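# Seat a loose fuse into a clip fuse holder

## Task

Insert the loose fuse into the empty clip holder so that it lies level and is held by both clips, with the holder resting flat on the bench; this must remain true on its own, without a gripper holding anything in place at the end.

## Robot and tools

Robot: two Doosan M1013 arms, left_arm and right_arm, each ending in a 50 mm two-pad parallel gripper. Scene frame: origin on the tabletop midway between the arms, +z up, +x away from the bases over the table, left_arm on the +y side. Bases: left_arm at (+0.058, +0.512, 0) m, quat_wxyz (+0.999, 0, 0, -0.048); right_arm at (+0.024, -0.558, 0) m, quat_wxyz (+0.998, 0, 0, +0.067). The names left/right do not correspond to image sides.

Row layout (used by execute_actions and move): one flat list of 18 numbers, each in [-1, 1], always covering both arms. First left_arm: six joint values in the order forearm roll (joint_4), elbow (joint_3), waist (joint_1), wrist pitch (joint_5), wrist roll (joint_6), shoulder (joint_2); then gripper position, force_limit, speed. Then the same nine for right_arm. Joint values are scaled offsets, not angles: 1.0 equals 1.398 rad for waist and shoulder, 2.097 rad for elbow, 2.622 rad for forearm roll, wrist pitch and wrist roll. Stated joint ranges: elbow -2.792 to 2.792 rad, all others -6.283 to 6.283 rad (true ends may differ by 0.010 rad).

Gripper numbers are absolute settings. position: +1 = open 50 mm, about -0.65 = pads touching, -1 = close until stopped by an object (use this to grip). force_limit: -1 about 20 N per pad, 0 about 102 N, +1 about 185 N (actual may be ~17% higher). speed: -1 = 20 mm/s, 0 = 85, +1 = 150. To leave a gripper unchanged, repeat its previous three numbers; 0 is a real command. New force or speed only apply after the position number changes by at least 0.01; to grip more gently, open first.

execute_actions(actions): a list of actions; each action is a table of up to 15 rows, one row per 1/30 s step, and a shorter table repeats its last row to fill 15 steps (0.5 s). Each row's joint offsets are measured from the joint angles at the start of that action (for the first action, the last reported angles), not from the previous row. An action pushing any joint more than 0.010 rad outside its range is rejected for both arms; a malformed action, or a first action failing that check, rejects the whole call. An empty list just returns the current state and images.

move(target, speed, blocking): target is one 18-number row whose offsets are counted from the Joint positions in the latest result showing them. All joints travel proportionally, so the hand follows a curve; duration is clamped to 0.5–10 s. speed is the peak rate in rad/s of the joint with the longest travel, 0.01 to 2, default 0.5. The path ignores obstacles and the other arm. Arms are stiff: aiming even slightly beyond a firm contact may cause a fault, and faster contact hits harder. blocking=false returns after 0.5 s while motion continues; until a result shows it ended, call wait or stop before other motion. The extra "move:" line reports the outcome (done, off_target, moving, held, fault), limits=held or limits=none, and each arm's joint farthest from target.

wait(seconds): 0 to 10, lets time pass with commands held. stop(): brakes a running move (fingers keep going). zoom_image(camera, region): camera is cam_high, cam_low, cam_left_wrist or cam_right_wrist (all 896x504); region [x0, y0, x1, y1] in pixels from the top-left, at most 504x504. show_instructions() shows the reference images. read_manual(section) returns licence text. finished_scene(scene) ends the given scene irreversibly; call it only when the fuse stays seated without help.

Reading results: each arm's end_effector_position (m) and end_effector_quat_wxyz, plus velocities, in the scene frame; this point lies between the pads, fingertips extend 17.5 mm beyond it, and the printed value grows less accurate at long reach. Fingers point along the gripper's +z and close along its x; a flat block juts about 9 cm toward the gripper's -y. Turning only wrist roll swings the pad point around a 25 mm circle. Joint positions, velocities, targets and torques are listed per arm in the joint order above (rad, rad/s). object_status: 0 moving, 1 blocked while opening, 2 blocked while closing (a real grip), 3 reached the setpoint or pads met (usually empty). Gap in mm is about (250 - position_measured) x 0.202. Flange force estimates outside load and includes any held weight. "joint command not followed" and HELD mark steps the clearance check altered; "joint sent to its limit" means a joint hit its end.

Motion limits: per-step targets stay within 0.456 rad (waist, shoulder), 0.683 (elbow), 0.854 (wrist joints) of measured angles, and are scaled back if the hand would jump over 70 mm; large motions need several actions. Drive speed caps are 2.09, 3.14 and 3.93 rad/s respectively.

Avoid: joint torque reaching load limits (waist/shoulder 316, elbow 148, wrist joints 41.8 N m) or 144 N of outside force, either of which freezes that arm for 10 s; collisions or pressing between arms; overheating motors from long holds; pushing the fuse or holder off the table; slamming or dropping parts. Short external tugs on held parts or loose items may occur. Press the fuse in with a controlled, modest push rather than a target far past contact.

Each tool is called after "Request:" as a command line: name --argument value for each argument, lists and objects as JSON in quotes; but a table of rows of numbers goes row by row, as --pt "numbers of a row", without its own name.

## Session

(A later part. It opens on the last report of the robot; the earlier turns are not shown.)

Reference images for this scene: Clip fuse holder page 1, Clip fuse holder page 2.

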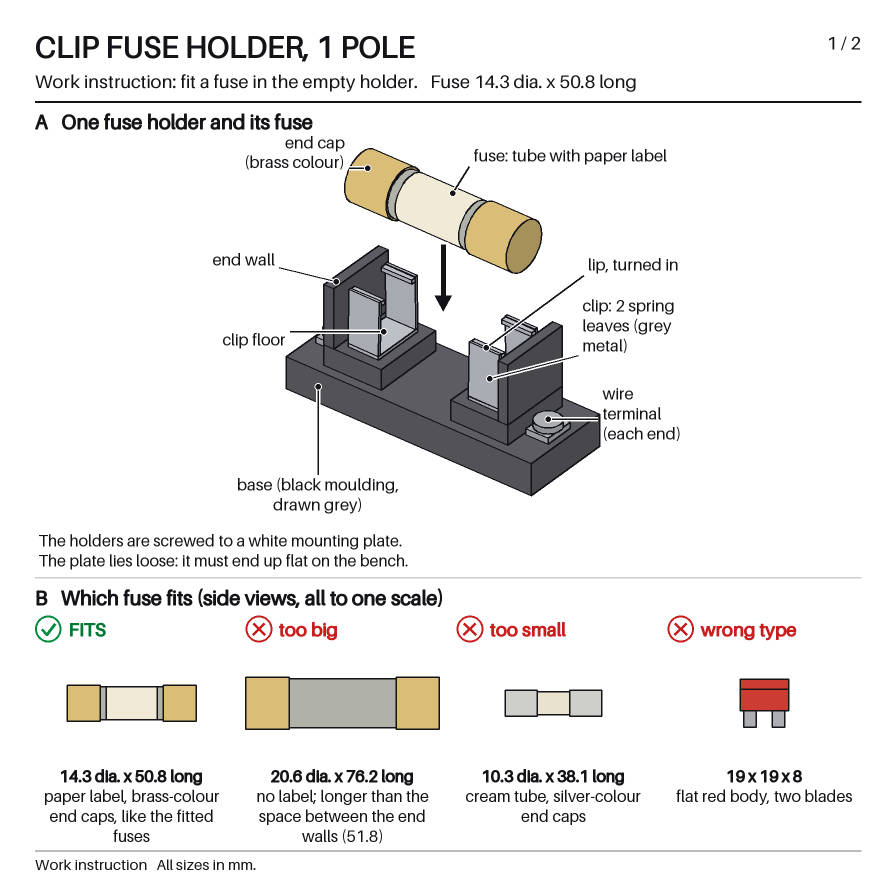

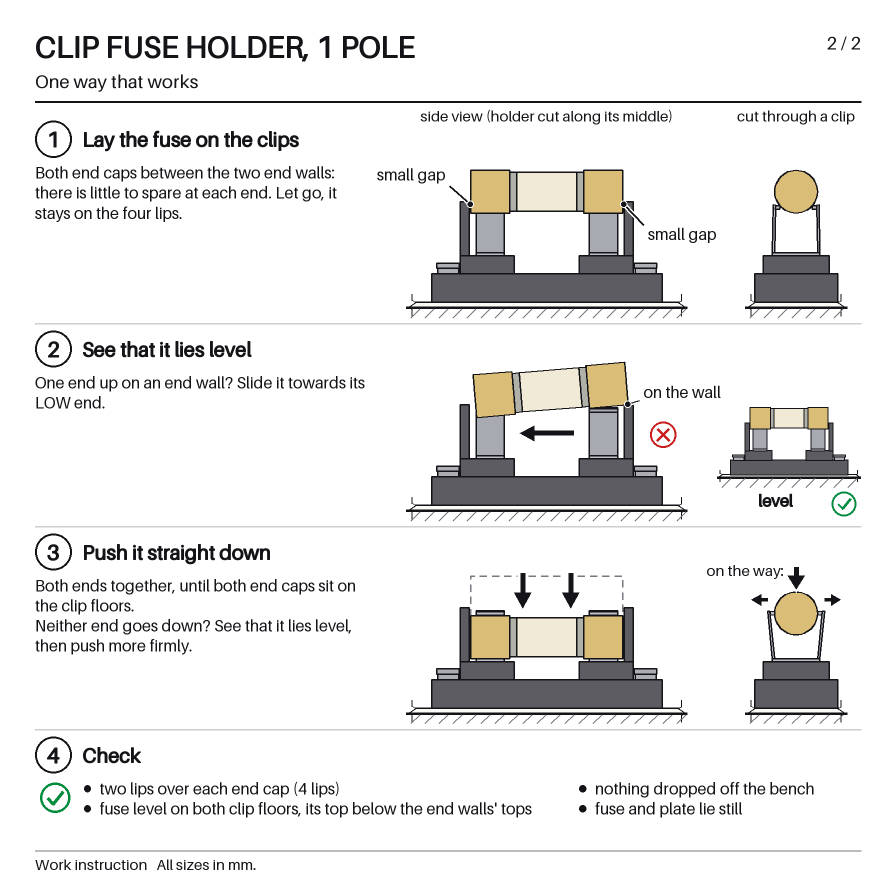

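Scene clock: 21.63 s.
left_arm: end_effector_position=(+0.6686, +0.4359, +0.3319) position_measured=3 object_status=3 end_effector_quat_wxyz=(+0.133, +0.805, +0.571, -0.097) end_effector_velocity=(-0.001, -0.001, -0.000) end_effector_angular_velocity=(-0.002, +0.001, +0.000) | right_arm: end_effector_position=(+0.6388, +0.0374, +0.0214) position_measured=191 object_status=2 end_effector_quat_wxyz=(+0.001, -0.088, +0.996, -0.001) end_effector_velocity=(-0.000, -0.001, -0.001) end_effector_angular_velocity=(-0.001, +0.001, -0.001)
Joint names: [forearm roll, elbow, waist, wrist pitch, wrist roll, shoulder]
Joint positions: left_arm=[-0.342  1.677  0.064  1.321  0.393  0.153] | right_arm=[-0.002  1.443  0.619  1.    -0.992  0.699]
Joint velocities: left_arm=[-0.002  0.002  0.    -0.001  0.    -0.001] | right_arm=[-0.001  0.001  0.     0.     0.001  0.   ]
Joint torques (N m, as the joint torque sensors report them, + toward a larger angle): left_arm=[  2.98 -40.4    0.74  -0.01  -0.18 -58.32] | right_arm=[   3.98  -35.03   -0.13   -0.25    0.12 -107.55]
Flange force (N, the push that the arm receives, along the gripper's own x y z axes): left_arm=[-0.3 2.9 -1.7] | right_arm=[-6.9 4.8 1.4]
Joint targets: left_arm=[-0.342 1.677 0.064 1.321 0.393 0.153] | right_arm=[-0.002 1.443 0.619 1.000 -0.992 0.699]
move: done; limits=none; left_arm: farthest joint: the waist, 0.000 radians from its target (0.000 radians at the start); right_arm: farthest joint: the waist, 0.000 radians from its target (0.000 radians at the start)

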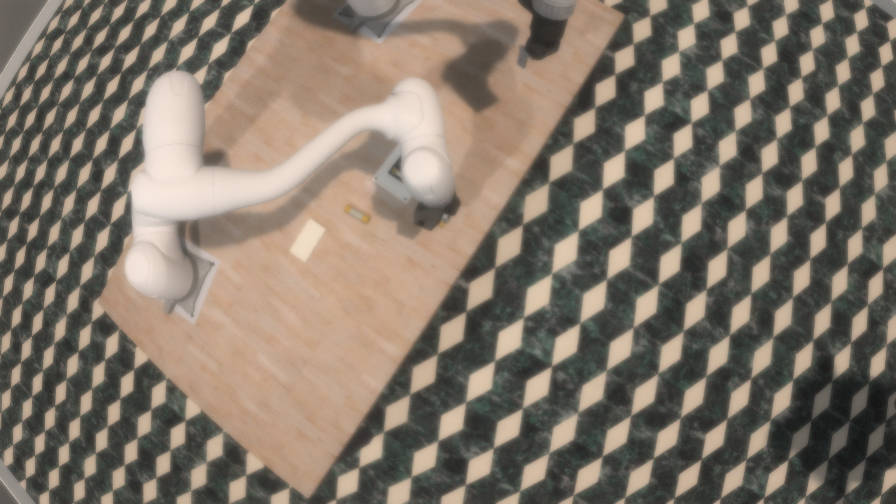

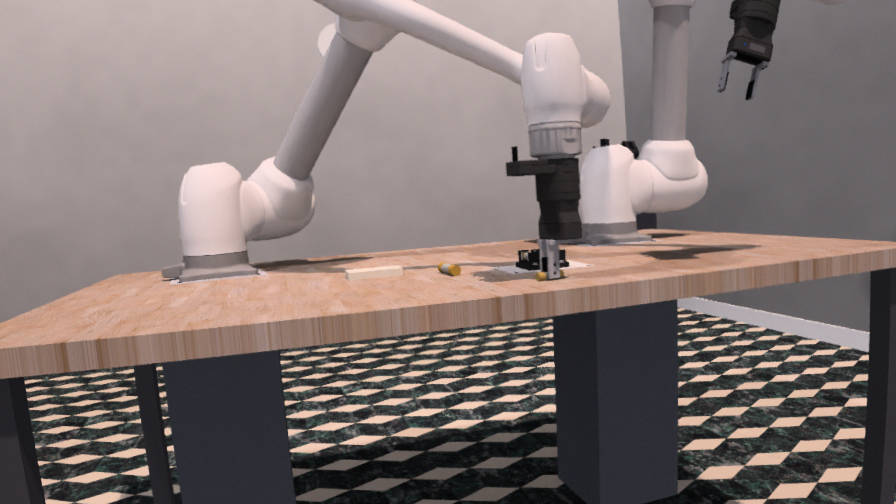

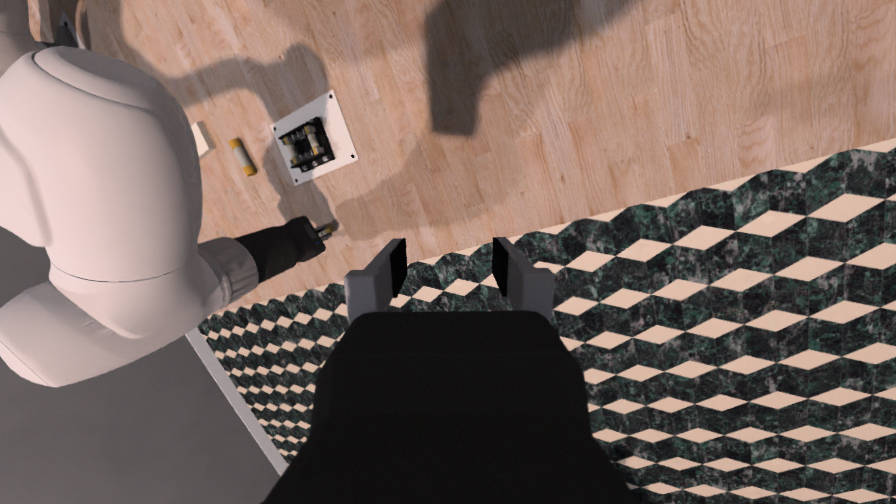

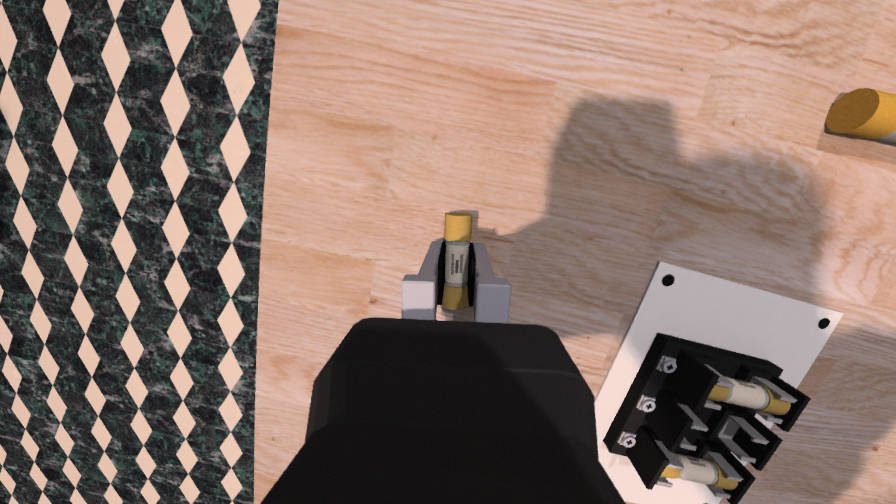

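Request:
move --target '[0,0,0,0,0,0,1,0,0, 0,-0.0153,0,0.0299,0,-0.0333,-1,-0.5,-0.7]' --speed 0.12

Request:
move --target '[0,0,0,0,0,0,1,0,0, 0,0.0959,0.1405,-0.0307,-0.431,-0.0865,-1,-0.5,-0.7]' --speed 0.7

Request:
zoom_image --camera "cam_right_wrist" --region '[330, 130, 580, 330]'

Scene clock: 28.03 s.
left_arm: end_effector_position=(+0.6686, +0.4359, +0.3319) position_measured=3 object_status=3 end_effector_quat_wxyz=(+0.133, +0.805, +0.571, -0.097) end_effector_velocity=(+0.000, -0.000, +0.001) end_effector_angular_velocity=(-0.000, -0.001, +0.000) | right_arm: end_effector_position=(+0.6387, +0.0372, +0.0773) position_measured=191 object_status=2 end_effector_quat_wxyz=(+0.001, -0.088, +0.996, -0.001) end_effector_velocity=(+0.001, +0.000, +0.001) end_effector_angular_velocity=(+0.001, -0.001, -0.001)
Joint names: [forearm roll, elbow, waist, wrist pitch, wrist roll, shoulder]
Joint positions: left_arm=[-0.342  1.677  0.064  1.321  0.393  0.153] | right_arm=[-0.002  1.41   0.619  1.079 -0.992  0.652]
Joint velocities: left_arm=[-0.    -0.001  0.    -0.    -0.    -0.   ] | right_arm=[ 0.    -0.002 -0.001  0.     0.    -0.   ]
Joint torques (N m, as the joint torque sensors report them, + toward a larger angle): left_arm=[  3.03 -40.78   1.33   0.27  -0.11 -60.17] | right_arm=[   4.01  -37.55    1.58   -0.06    0.31 -103.81]
Flange force (N, the push that the arm receives, along the gripper's own x y z axes): left_arm=[-0.1 5.4 0.1] | right_arm=[-4.8 0.3 -0.1]
Joint targets: left_arm=[-0.342 1.677 0.064 1.321 0.393 0.153] | right_arm=[-0.002 1.410 0.619 1.079 -0.992 0.652]
move: done; limits=none; left_arm: farthest joint: the waist, 0.000 radians from its target (0.000 radians at the start); right_arm: farthest joint: the waist, 0.000 radians from its target (0.000 radians at the start)

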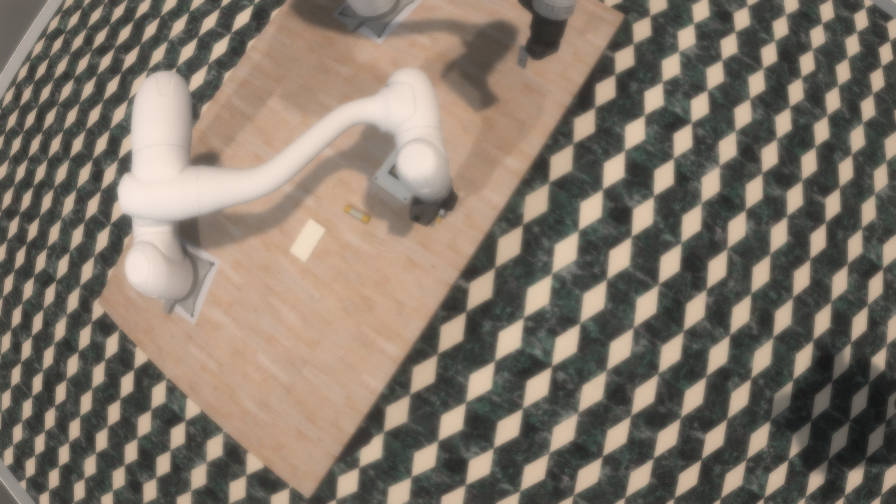

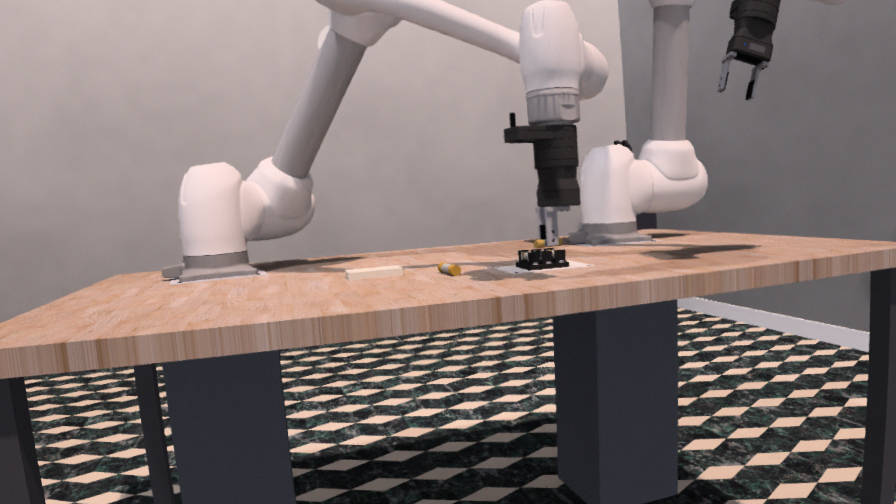

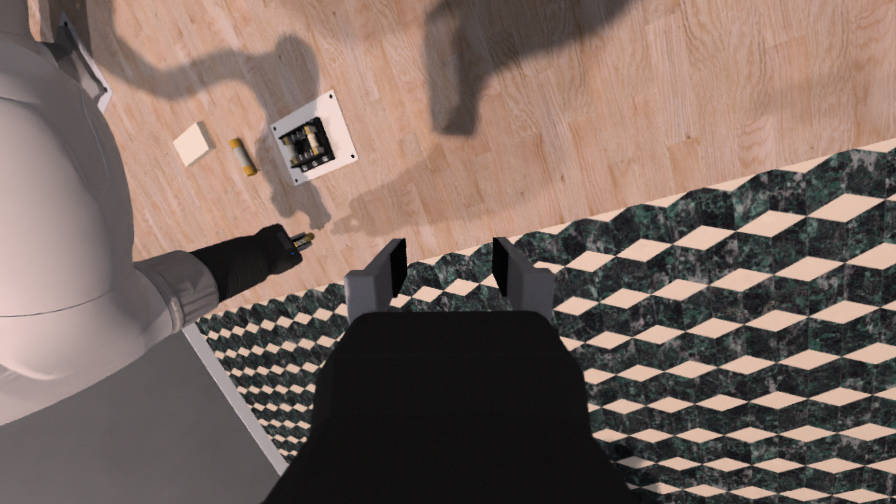

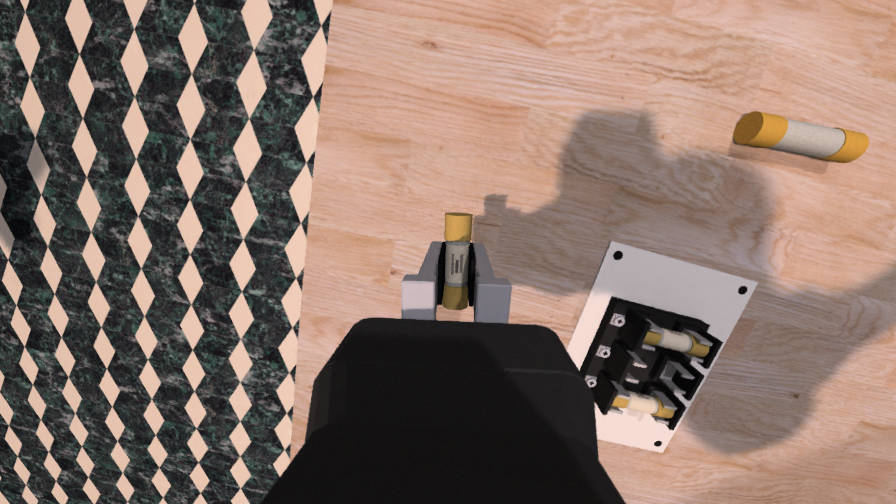

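Scene clock: 30.07 s.
left_arm: end_effector_position=(+0.6686, +0.4359, +0.3319) position_measured=3 object_status=3 end_effector_quat_wxyz=(+0.133, +0.805, +0.571, -0.097) end_effector_velocity=(+0.000, -0.000, -0.000) end_effector_angular_velocity=(-0.001, +0.001, +0.000) | right_arm: end_effector_position=(+0.4772, +0.0983, +0.0805) position_measured=191 object_status=2 end_effector_quat_wxyz=(+0.000, -0.683, +0.731, -0.001) end_effector_velocity=(+0.000, +0.000, -0.000) end_effector_angular_velocity=(-0.000, -0.000, +0.002)
Joint names: [forearm roll, elbow, waist, wrist pitch, wrist roll, shoulder]
Joint positions: left_arm=[-0.342  1.677  0.064  1.321  0.393  0.153] | right_arm=[-0.002  1.612  0.816  0.998 -2.122  0.531]
Joint velocities: left_arm=[-0.001 -0.    -0.     0.    -0.     0.001] | right_arm=[-0.    -0.     0.     0.    -0.001  0.   ]
Joint torques (N m, as the joint torque sensors report them, + toward a larger angle): left_arm=[  3.07 -40.33   2.77   0.17  -0.1  -59.22] | right_arm=[  3.63 -35.43   2.15  -0.12   0.19 -91.45]
Flange force (N, the push that the arm receives, along the gripper's own x y z axes): left_arm=[-2.5 5.8 0.2] | right_arm=[-2.4 -5.1 -0.1]
Joint targets: left_arm=[-0.342 1.677 0.064 1.321 0.393 0.153] | right_arm=[-0.002 1.612 0.816 0.998 -2.122 0.531]
move: done; limits=none; left_arm: farthest joint: the waist, 0.000 radians from its target (0.000 radians at the start); right_arm: farthest joint: the waist, 0.000 radians from its target (0.196 radians at the start)

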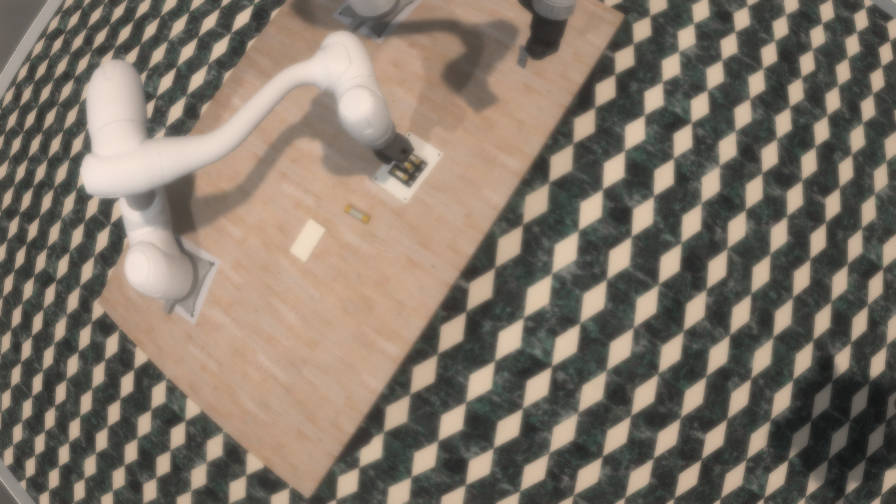

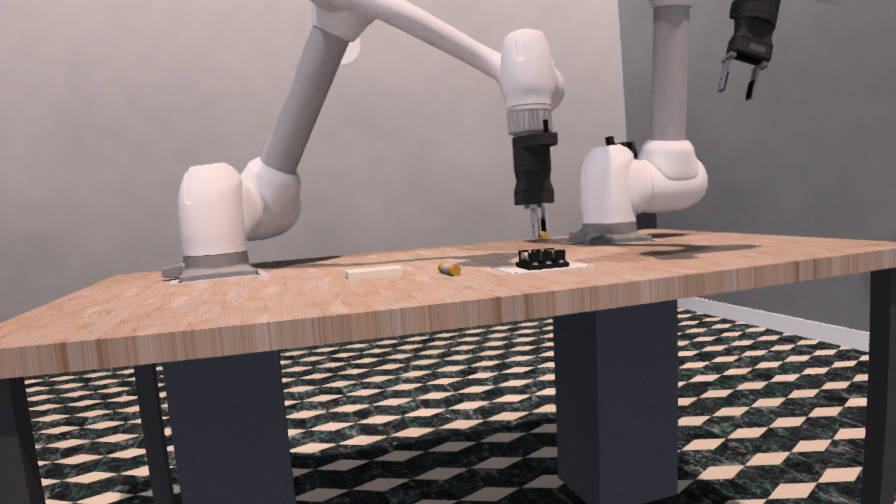

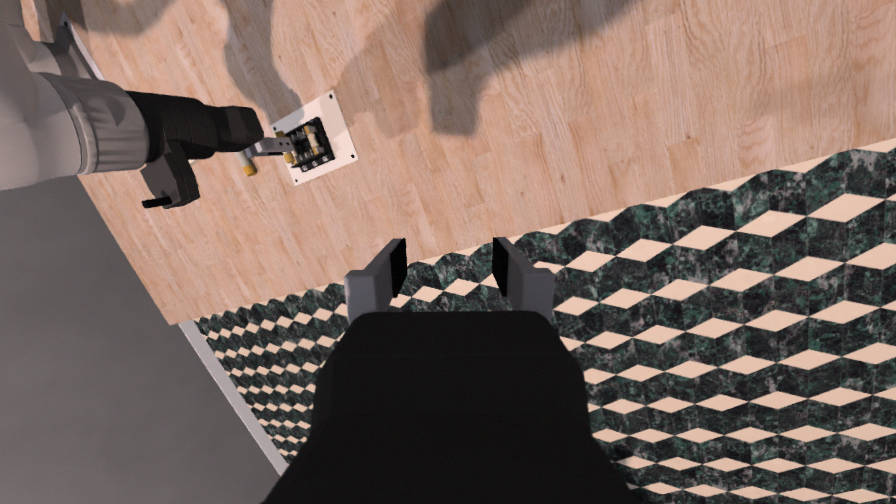

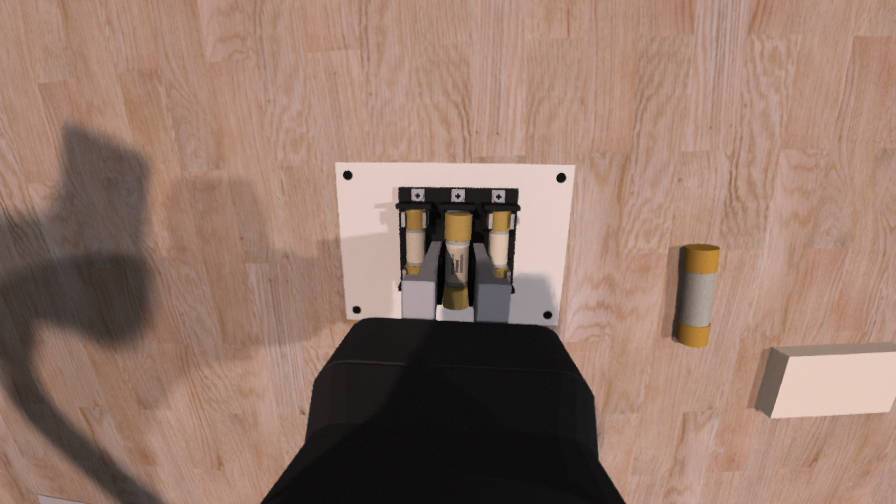

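Region (330, 130, 580, 330) of cam_right_wrist's 896x504 image, scaled by 2.016, with more detail than that image has; it fills the top 403 rows of this view, and the rest is white.

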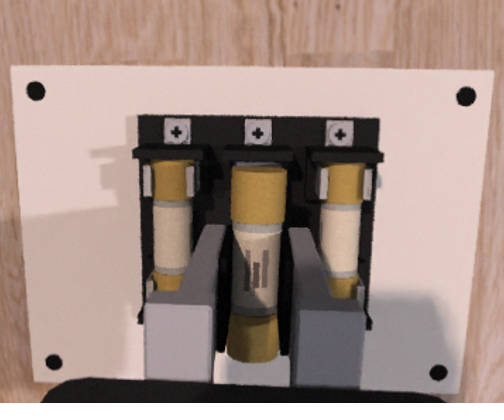

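Request:
move --target '[0,0,0,0,0,0,1,0,0, 0,0.0065,0,-0.0126,-0.0046,0.0138,-1,-0.5,-0.7]' --speed 0.04

Request:
zoom_image --camera "cam_right_wrist" --region '[380, 180, 540, 320]'

Scene clock: 36.13 s.
left_arm: end_effector_position=(+0.6686, +0.4359, +0.3319) position_measured=3 object_status=3 end_effector_quat_wxyz=(+0.133, +0.805, +0.571, -0.097) end_effector_velocity=(+0.000, +0.000, +0.001) end_effector_angular_velocity=(+0.001, -0.001, -0.000) | right_arm: end_effector_position=(+0.4773, +0.0987, +0.0590) position_measured=191 object_status=2 end_effector_quat_wxyz=(+0.001, -0.687, +0.727, -0.001) end_effector_velocity=(+0.000, +0.000, -0.000) end_effector_angular_velocity=(+0.000, +0.000, +0.001)
Joint names: [forearm roll, elbow, waist, wrist pitch, wrist roll, shoulder]
Joint positions: left_arm=[-0.342  1.677  0.064  1.321  0.393  0.153] | right_arm=[-0.002  1.625  0.816  0.965 -2.134  0.551]
Joint velocities: left_arm=[ 0.001 -0.    -0.    -0.    -0.    -0.001] | right_arm=[ 0.    -0.    -0.    -0.    -0.001  0.   ]
Joint torques (N m, as the joint torque sensors report them, + toward a larger angle): left_arm=[  2.72 -41.59   0.66   0.15  -0.28 -60.85] | right_arm=[  3.7  -34.18   1.35  -0.01   0.01 -91.29]
Flange force (N, the push that the arm receives, along the gripper's own x y z axes): left_arm=[1.1 4.1 0.6] | right_arm=[-2.5 -3.6 -1.0]
Joint targets: left_arm=[-0.342 1.677 0.064 1.321 0.393 0.153] | right_arm=[-0.002 1.625 0.816 0.965 -2.134 0.551]
move: done; limits=none; left_arm: farthest joint: the waist, 0.000 radians from its target (0.000 radians at the start); right_arm: farthest joint: the waist, 0.000 radians from its target (0.000 radians at the start)

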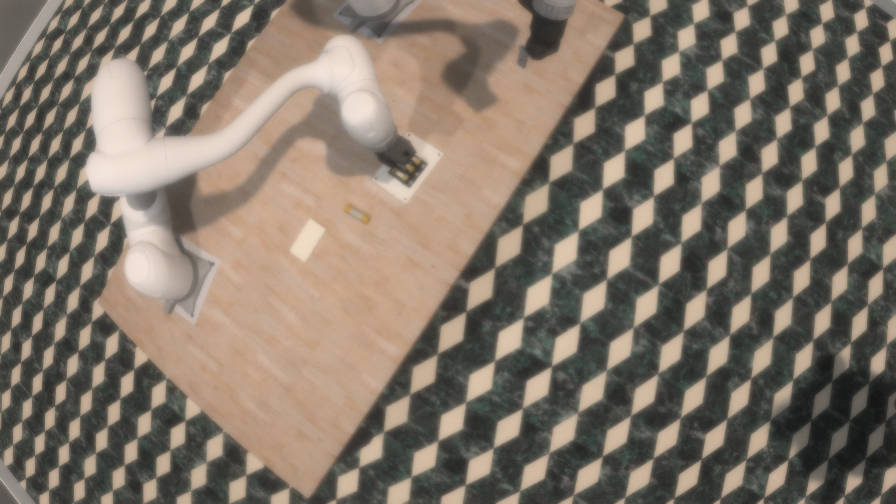

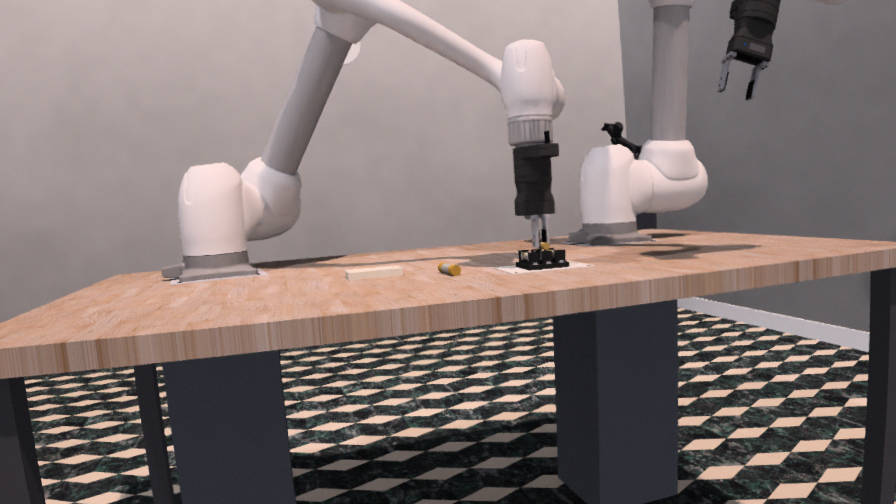

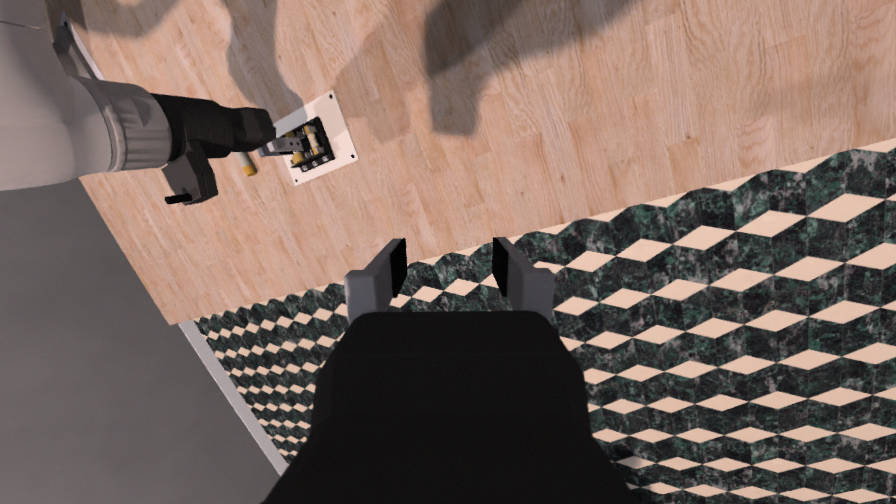

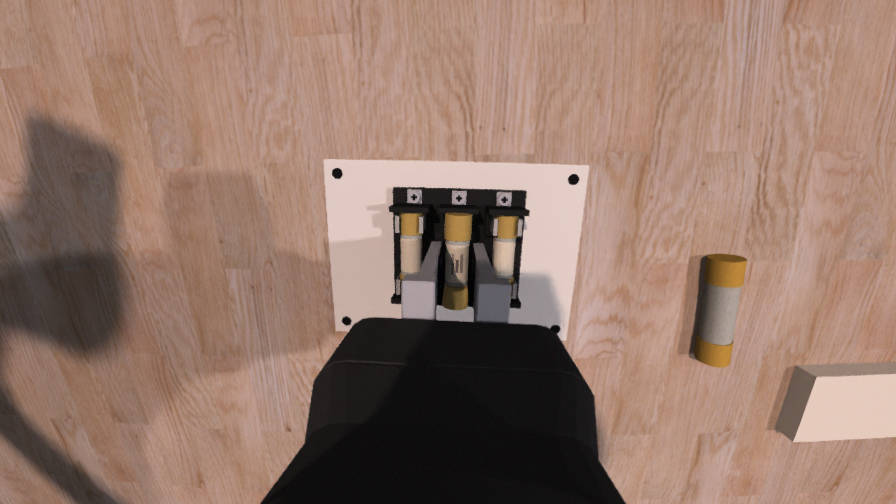

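Region (380, 180, 540, 320) of cam_right_wrist's 896x504 image, scaled by 3.150, with more detail than that image has; it fills the top 441 rows of this view, and the rest is white.

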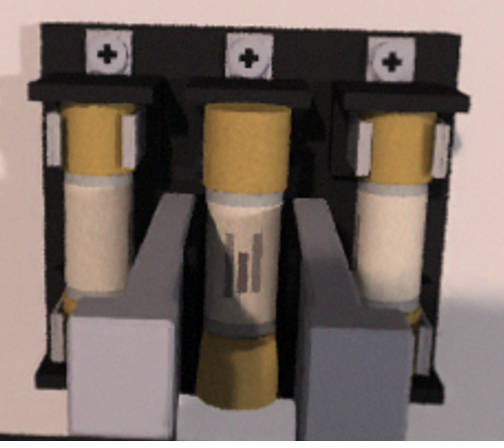

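Request:
move --target '[0,0,0,0,0,0,1,0,0,0,0.0012,0.0008,-0.0014,0.0004,0.0008,-1,-0.5,-0.7]' --speed 0.01

Request:
zoom_image --camera "cam_right_wrist" --region '[380,180,540,320]'

Scene clock: 44.30 s.
left_arm: end_effector_position=(+0.6686, +0.4359, +0.3319) position_measured=3 object_status=3 end_effector_quat_wxyz=(+0.133, +0.805, +0.571, -0.097) end_effector_velocity=(-0.000, -0.000, -0.001) end_effector_angular_velocity=(-0.001, +0.001, +0.001) | right_arm: end_effector_position=(+0.4762, +0.0987, +0.0570) position_measured=191 object_status=2 end_effector_quat_wxyz=(+0.001, -0.687, +0.727, -0.001) end_effector_velocity=(-0.000, -0.000, -0.000) end_effector_angular_velocity=(-0.000, -0.000, +0.002)
Joint names: [forearm roll, elbow, waist, wrist pitch, wrist roll, shoulder]
Joint positions: left_arm=[-0.342  1.677  0.064  1.321  0.393  0.153] | right_arm=[-0.002  1.628  0.817  0.961 -2.133  0.552]
Joint velocities: left_arm=[-0.001  0.001  0.    -0.001  0.     0.001] | right_arm=[-0.     0.001  0.    -0.    -0.001  0.   ]
Joint torques (N m, as the joint torque sensors report them, + toward a larger angle): left_arm=[  2.95 -41.38   0.65   0.28  -0.06 -59.92] | right_arm=[  3.43 -34.6    2.09   0.14   0.23 -92.31]
Flange force (N, the push that the arm receives, along the gripper's own x y z axes): left_arm=[0.7 4.0 1.2] | right_arm=[-1.7 -4.5 0.8]
Joint targets: left_arm=[-0.342 1.677 0.064 1.321 0.393 0.153] | right_arm=[-0.002 1.628 0.817 0.961 -2.133 0.552]
move: done; limits=none; left_arm: farthest joint: the waist, 0.000 radians from its target (0.000 radians at the start); right_arm: farthest joint: the waist, 0.000 radians from its target (0.001 radians at the start)

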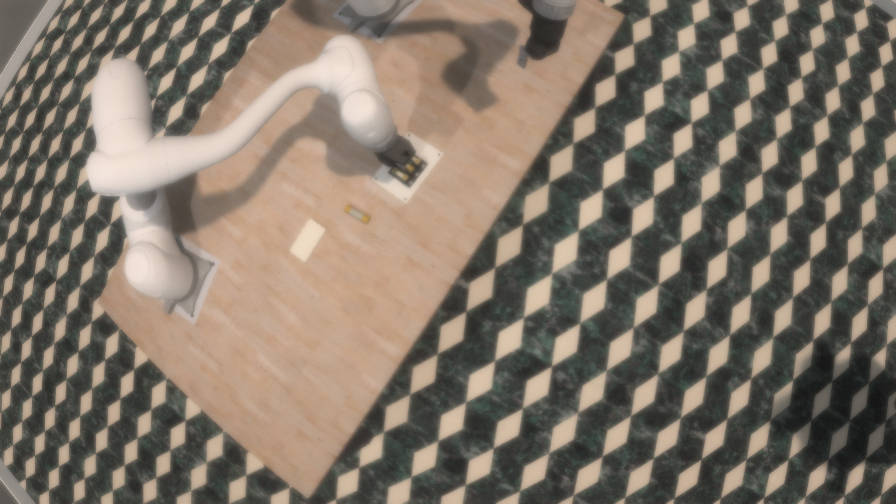

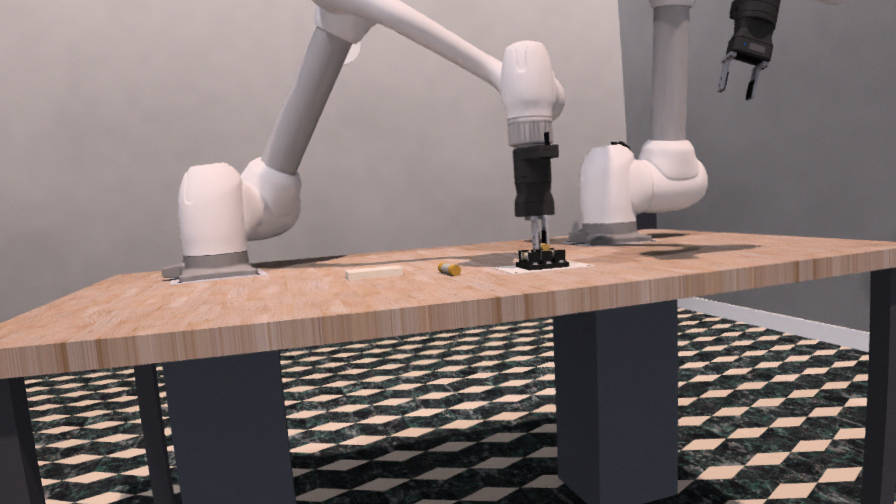

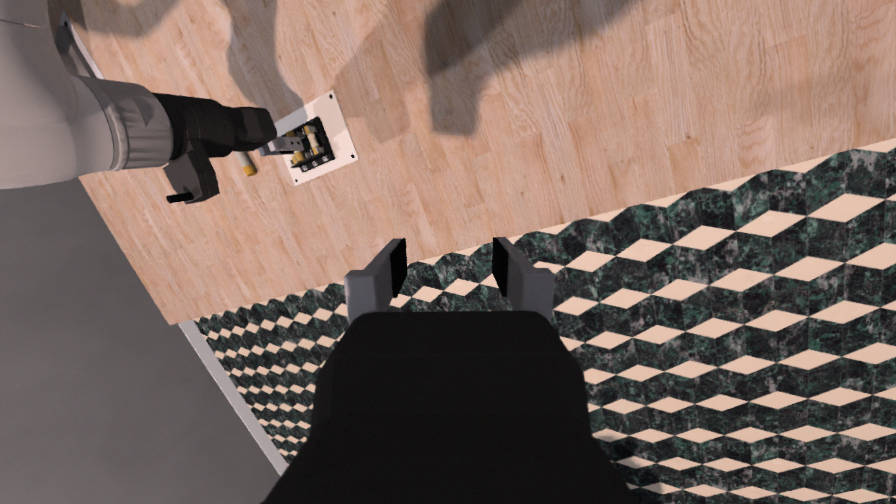

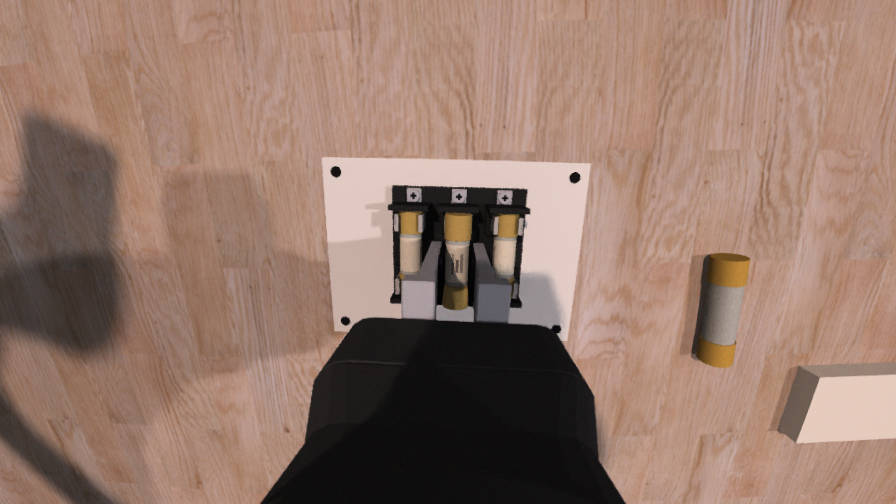

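Region (380, 180, 540, 320) of cam_right_wrist's 896x504 image, scaled by 3.150, with more detail than that image has; it fills the top 441 rows of this view, and the rest is white.

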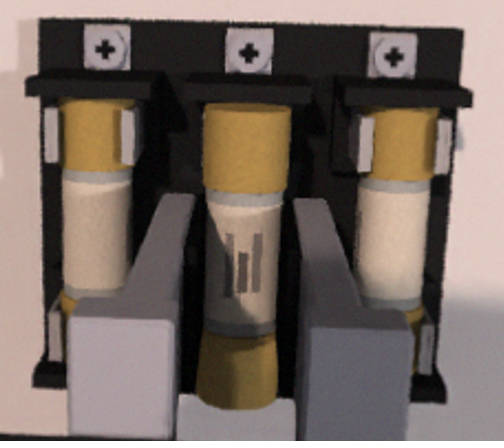

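Try descending 2.5 mm.

Request:
move --target '[0,0,0,0,0,0,1,0,0,0,0.00075,0,-0.00147,0,0.0016,-1,-0.5,-0.7]' --speed 0.01

Request:
zoom_image --camera "cam_right_wrist" --region '[380,180,540,320]'

Scene clock: 49.03 s.
left_arm: end_effector_position=(+0.6686, +0.4359, +0.3319) position_measured=3 object_status=3 end_effector_quat_wxyz=(+0.133, +0.805, +0.571, -0.097) end_effector_velocity=(+0.000, +0.001, -0.000) end_effector_angular_velocity=(+0.001, +0.001, +0.001) | right_arm: end_effector_position=(+0.4762, +0.0987, +0.0545) position_measured=191 object_status=2 end_effector_quat_wxyz=(+0.001, -0.687, +0.727, -0.001) end_effector_velocity=(+0.000, +0.000, +0.000) end_effector_angular_velocity=(+0.000, -0.001, +0.002)
Joint names: [forearm roll, elbow, waist, wrist pitch, wrist roll, shoulder]
Joint positions: left_arm=[-0.342  1.677  0.064  1.321  0.393  0.153] | right_arm=[-0.002  1.629  0.817  0.958 -2.133  0.554]
Joint velocities: left_arm=[ 0.001 -0.001  0.001  0.001 -0.001  0.001] | right_arm=[-0.    -0.001  0.     0.    -0.002 -0.   ]
Joint torques (N m, as the joint torque sensors report them, + toward a larger angle): left_arm=[  2.9  -41.51   0.55   0.38  -0.31 -59.13] | right_arm=[  3.73 -34.09   1.44   0.17   0.08 -93.  ]
Flange force (N, the push that the arm receives, along the gripper's own x y z axes): left_arm=[0.3 2.1 0.4] | right_arm=[-4.1 -4.5 0.5]
Joint targets: left_arm=[-0.342 1.677 0.064 1.321 0.393 0.153] | right_arm=[-0.002 1.629 0.817 0.958 -2.133 0.554]
move: done; limits=none; left_arm: farthest joint: the waist, 0.000 radians from its target (0.000 radians at the start); right_arm: farthest joint: the waist, 0.000 radians from its target (0.000 radians at the start)

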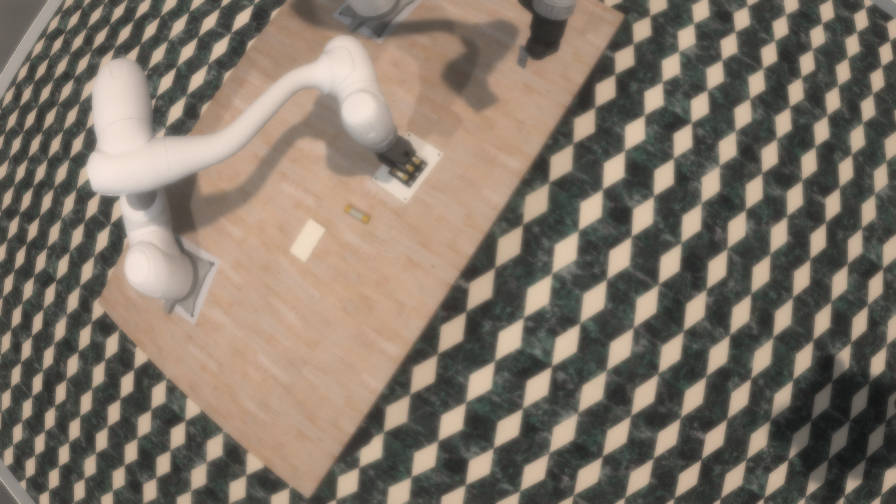

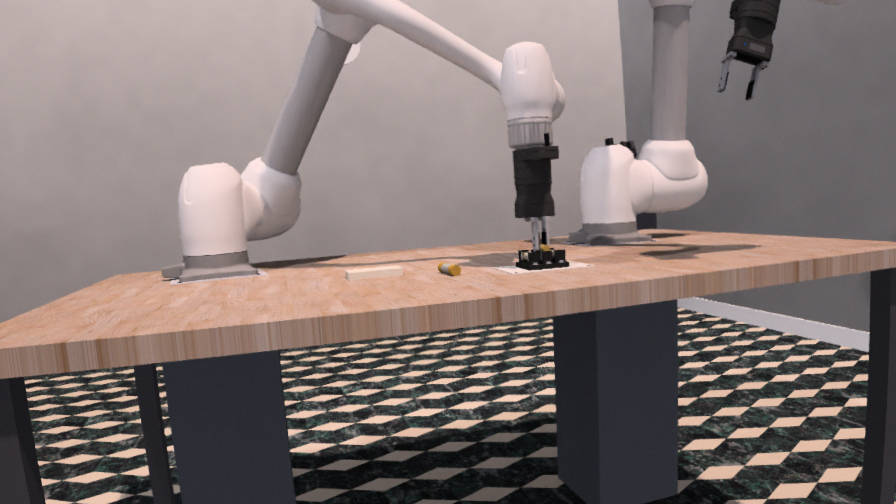

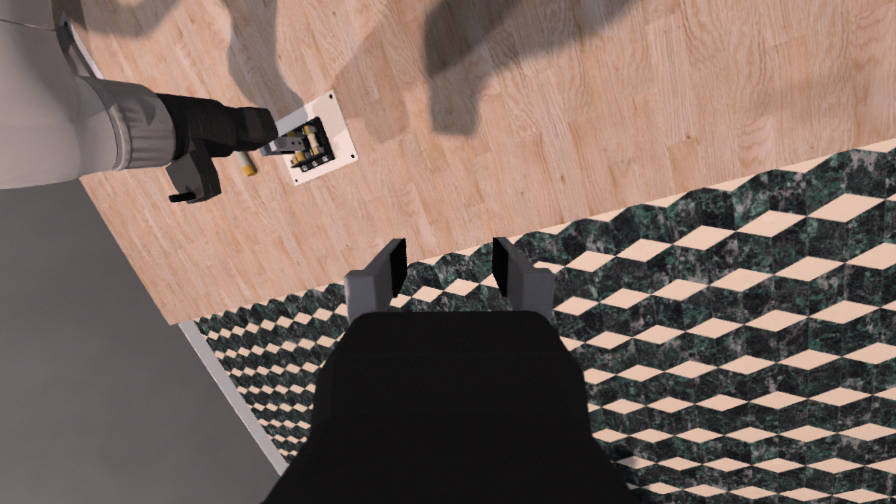

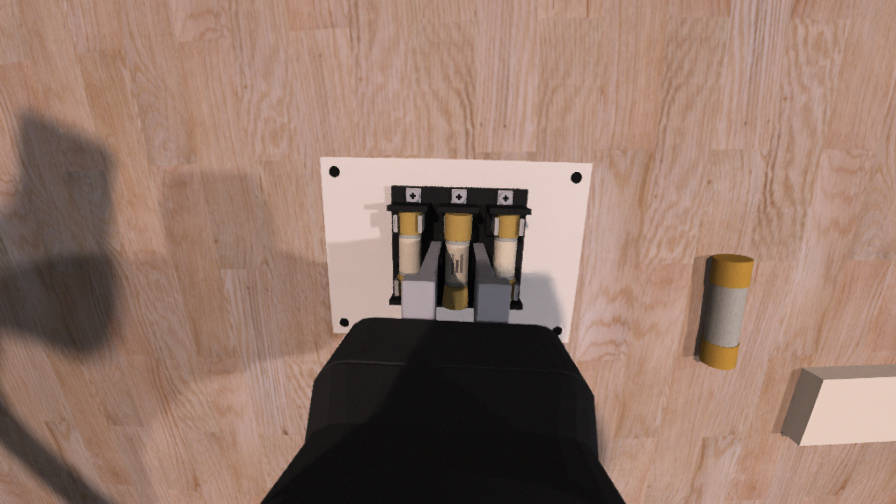

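Region (380, 180, 540, 320) of cam_right_wrist's 896x504 image, scaled by 3.150, with more detail than that image has; it fills the top 441 rows of this view, and the rest is white.

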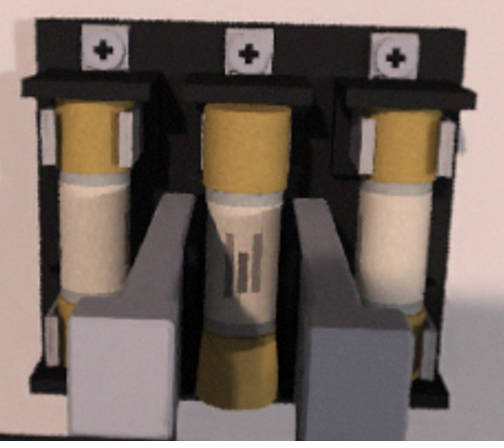

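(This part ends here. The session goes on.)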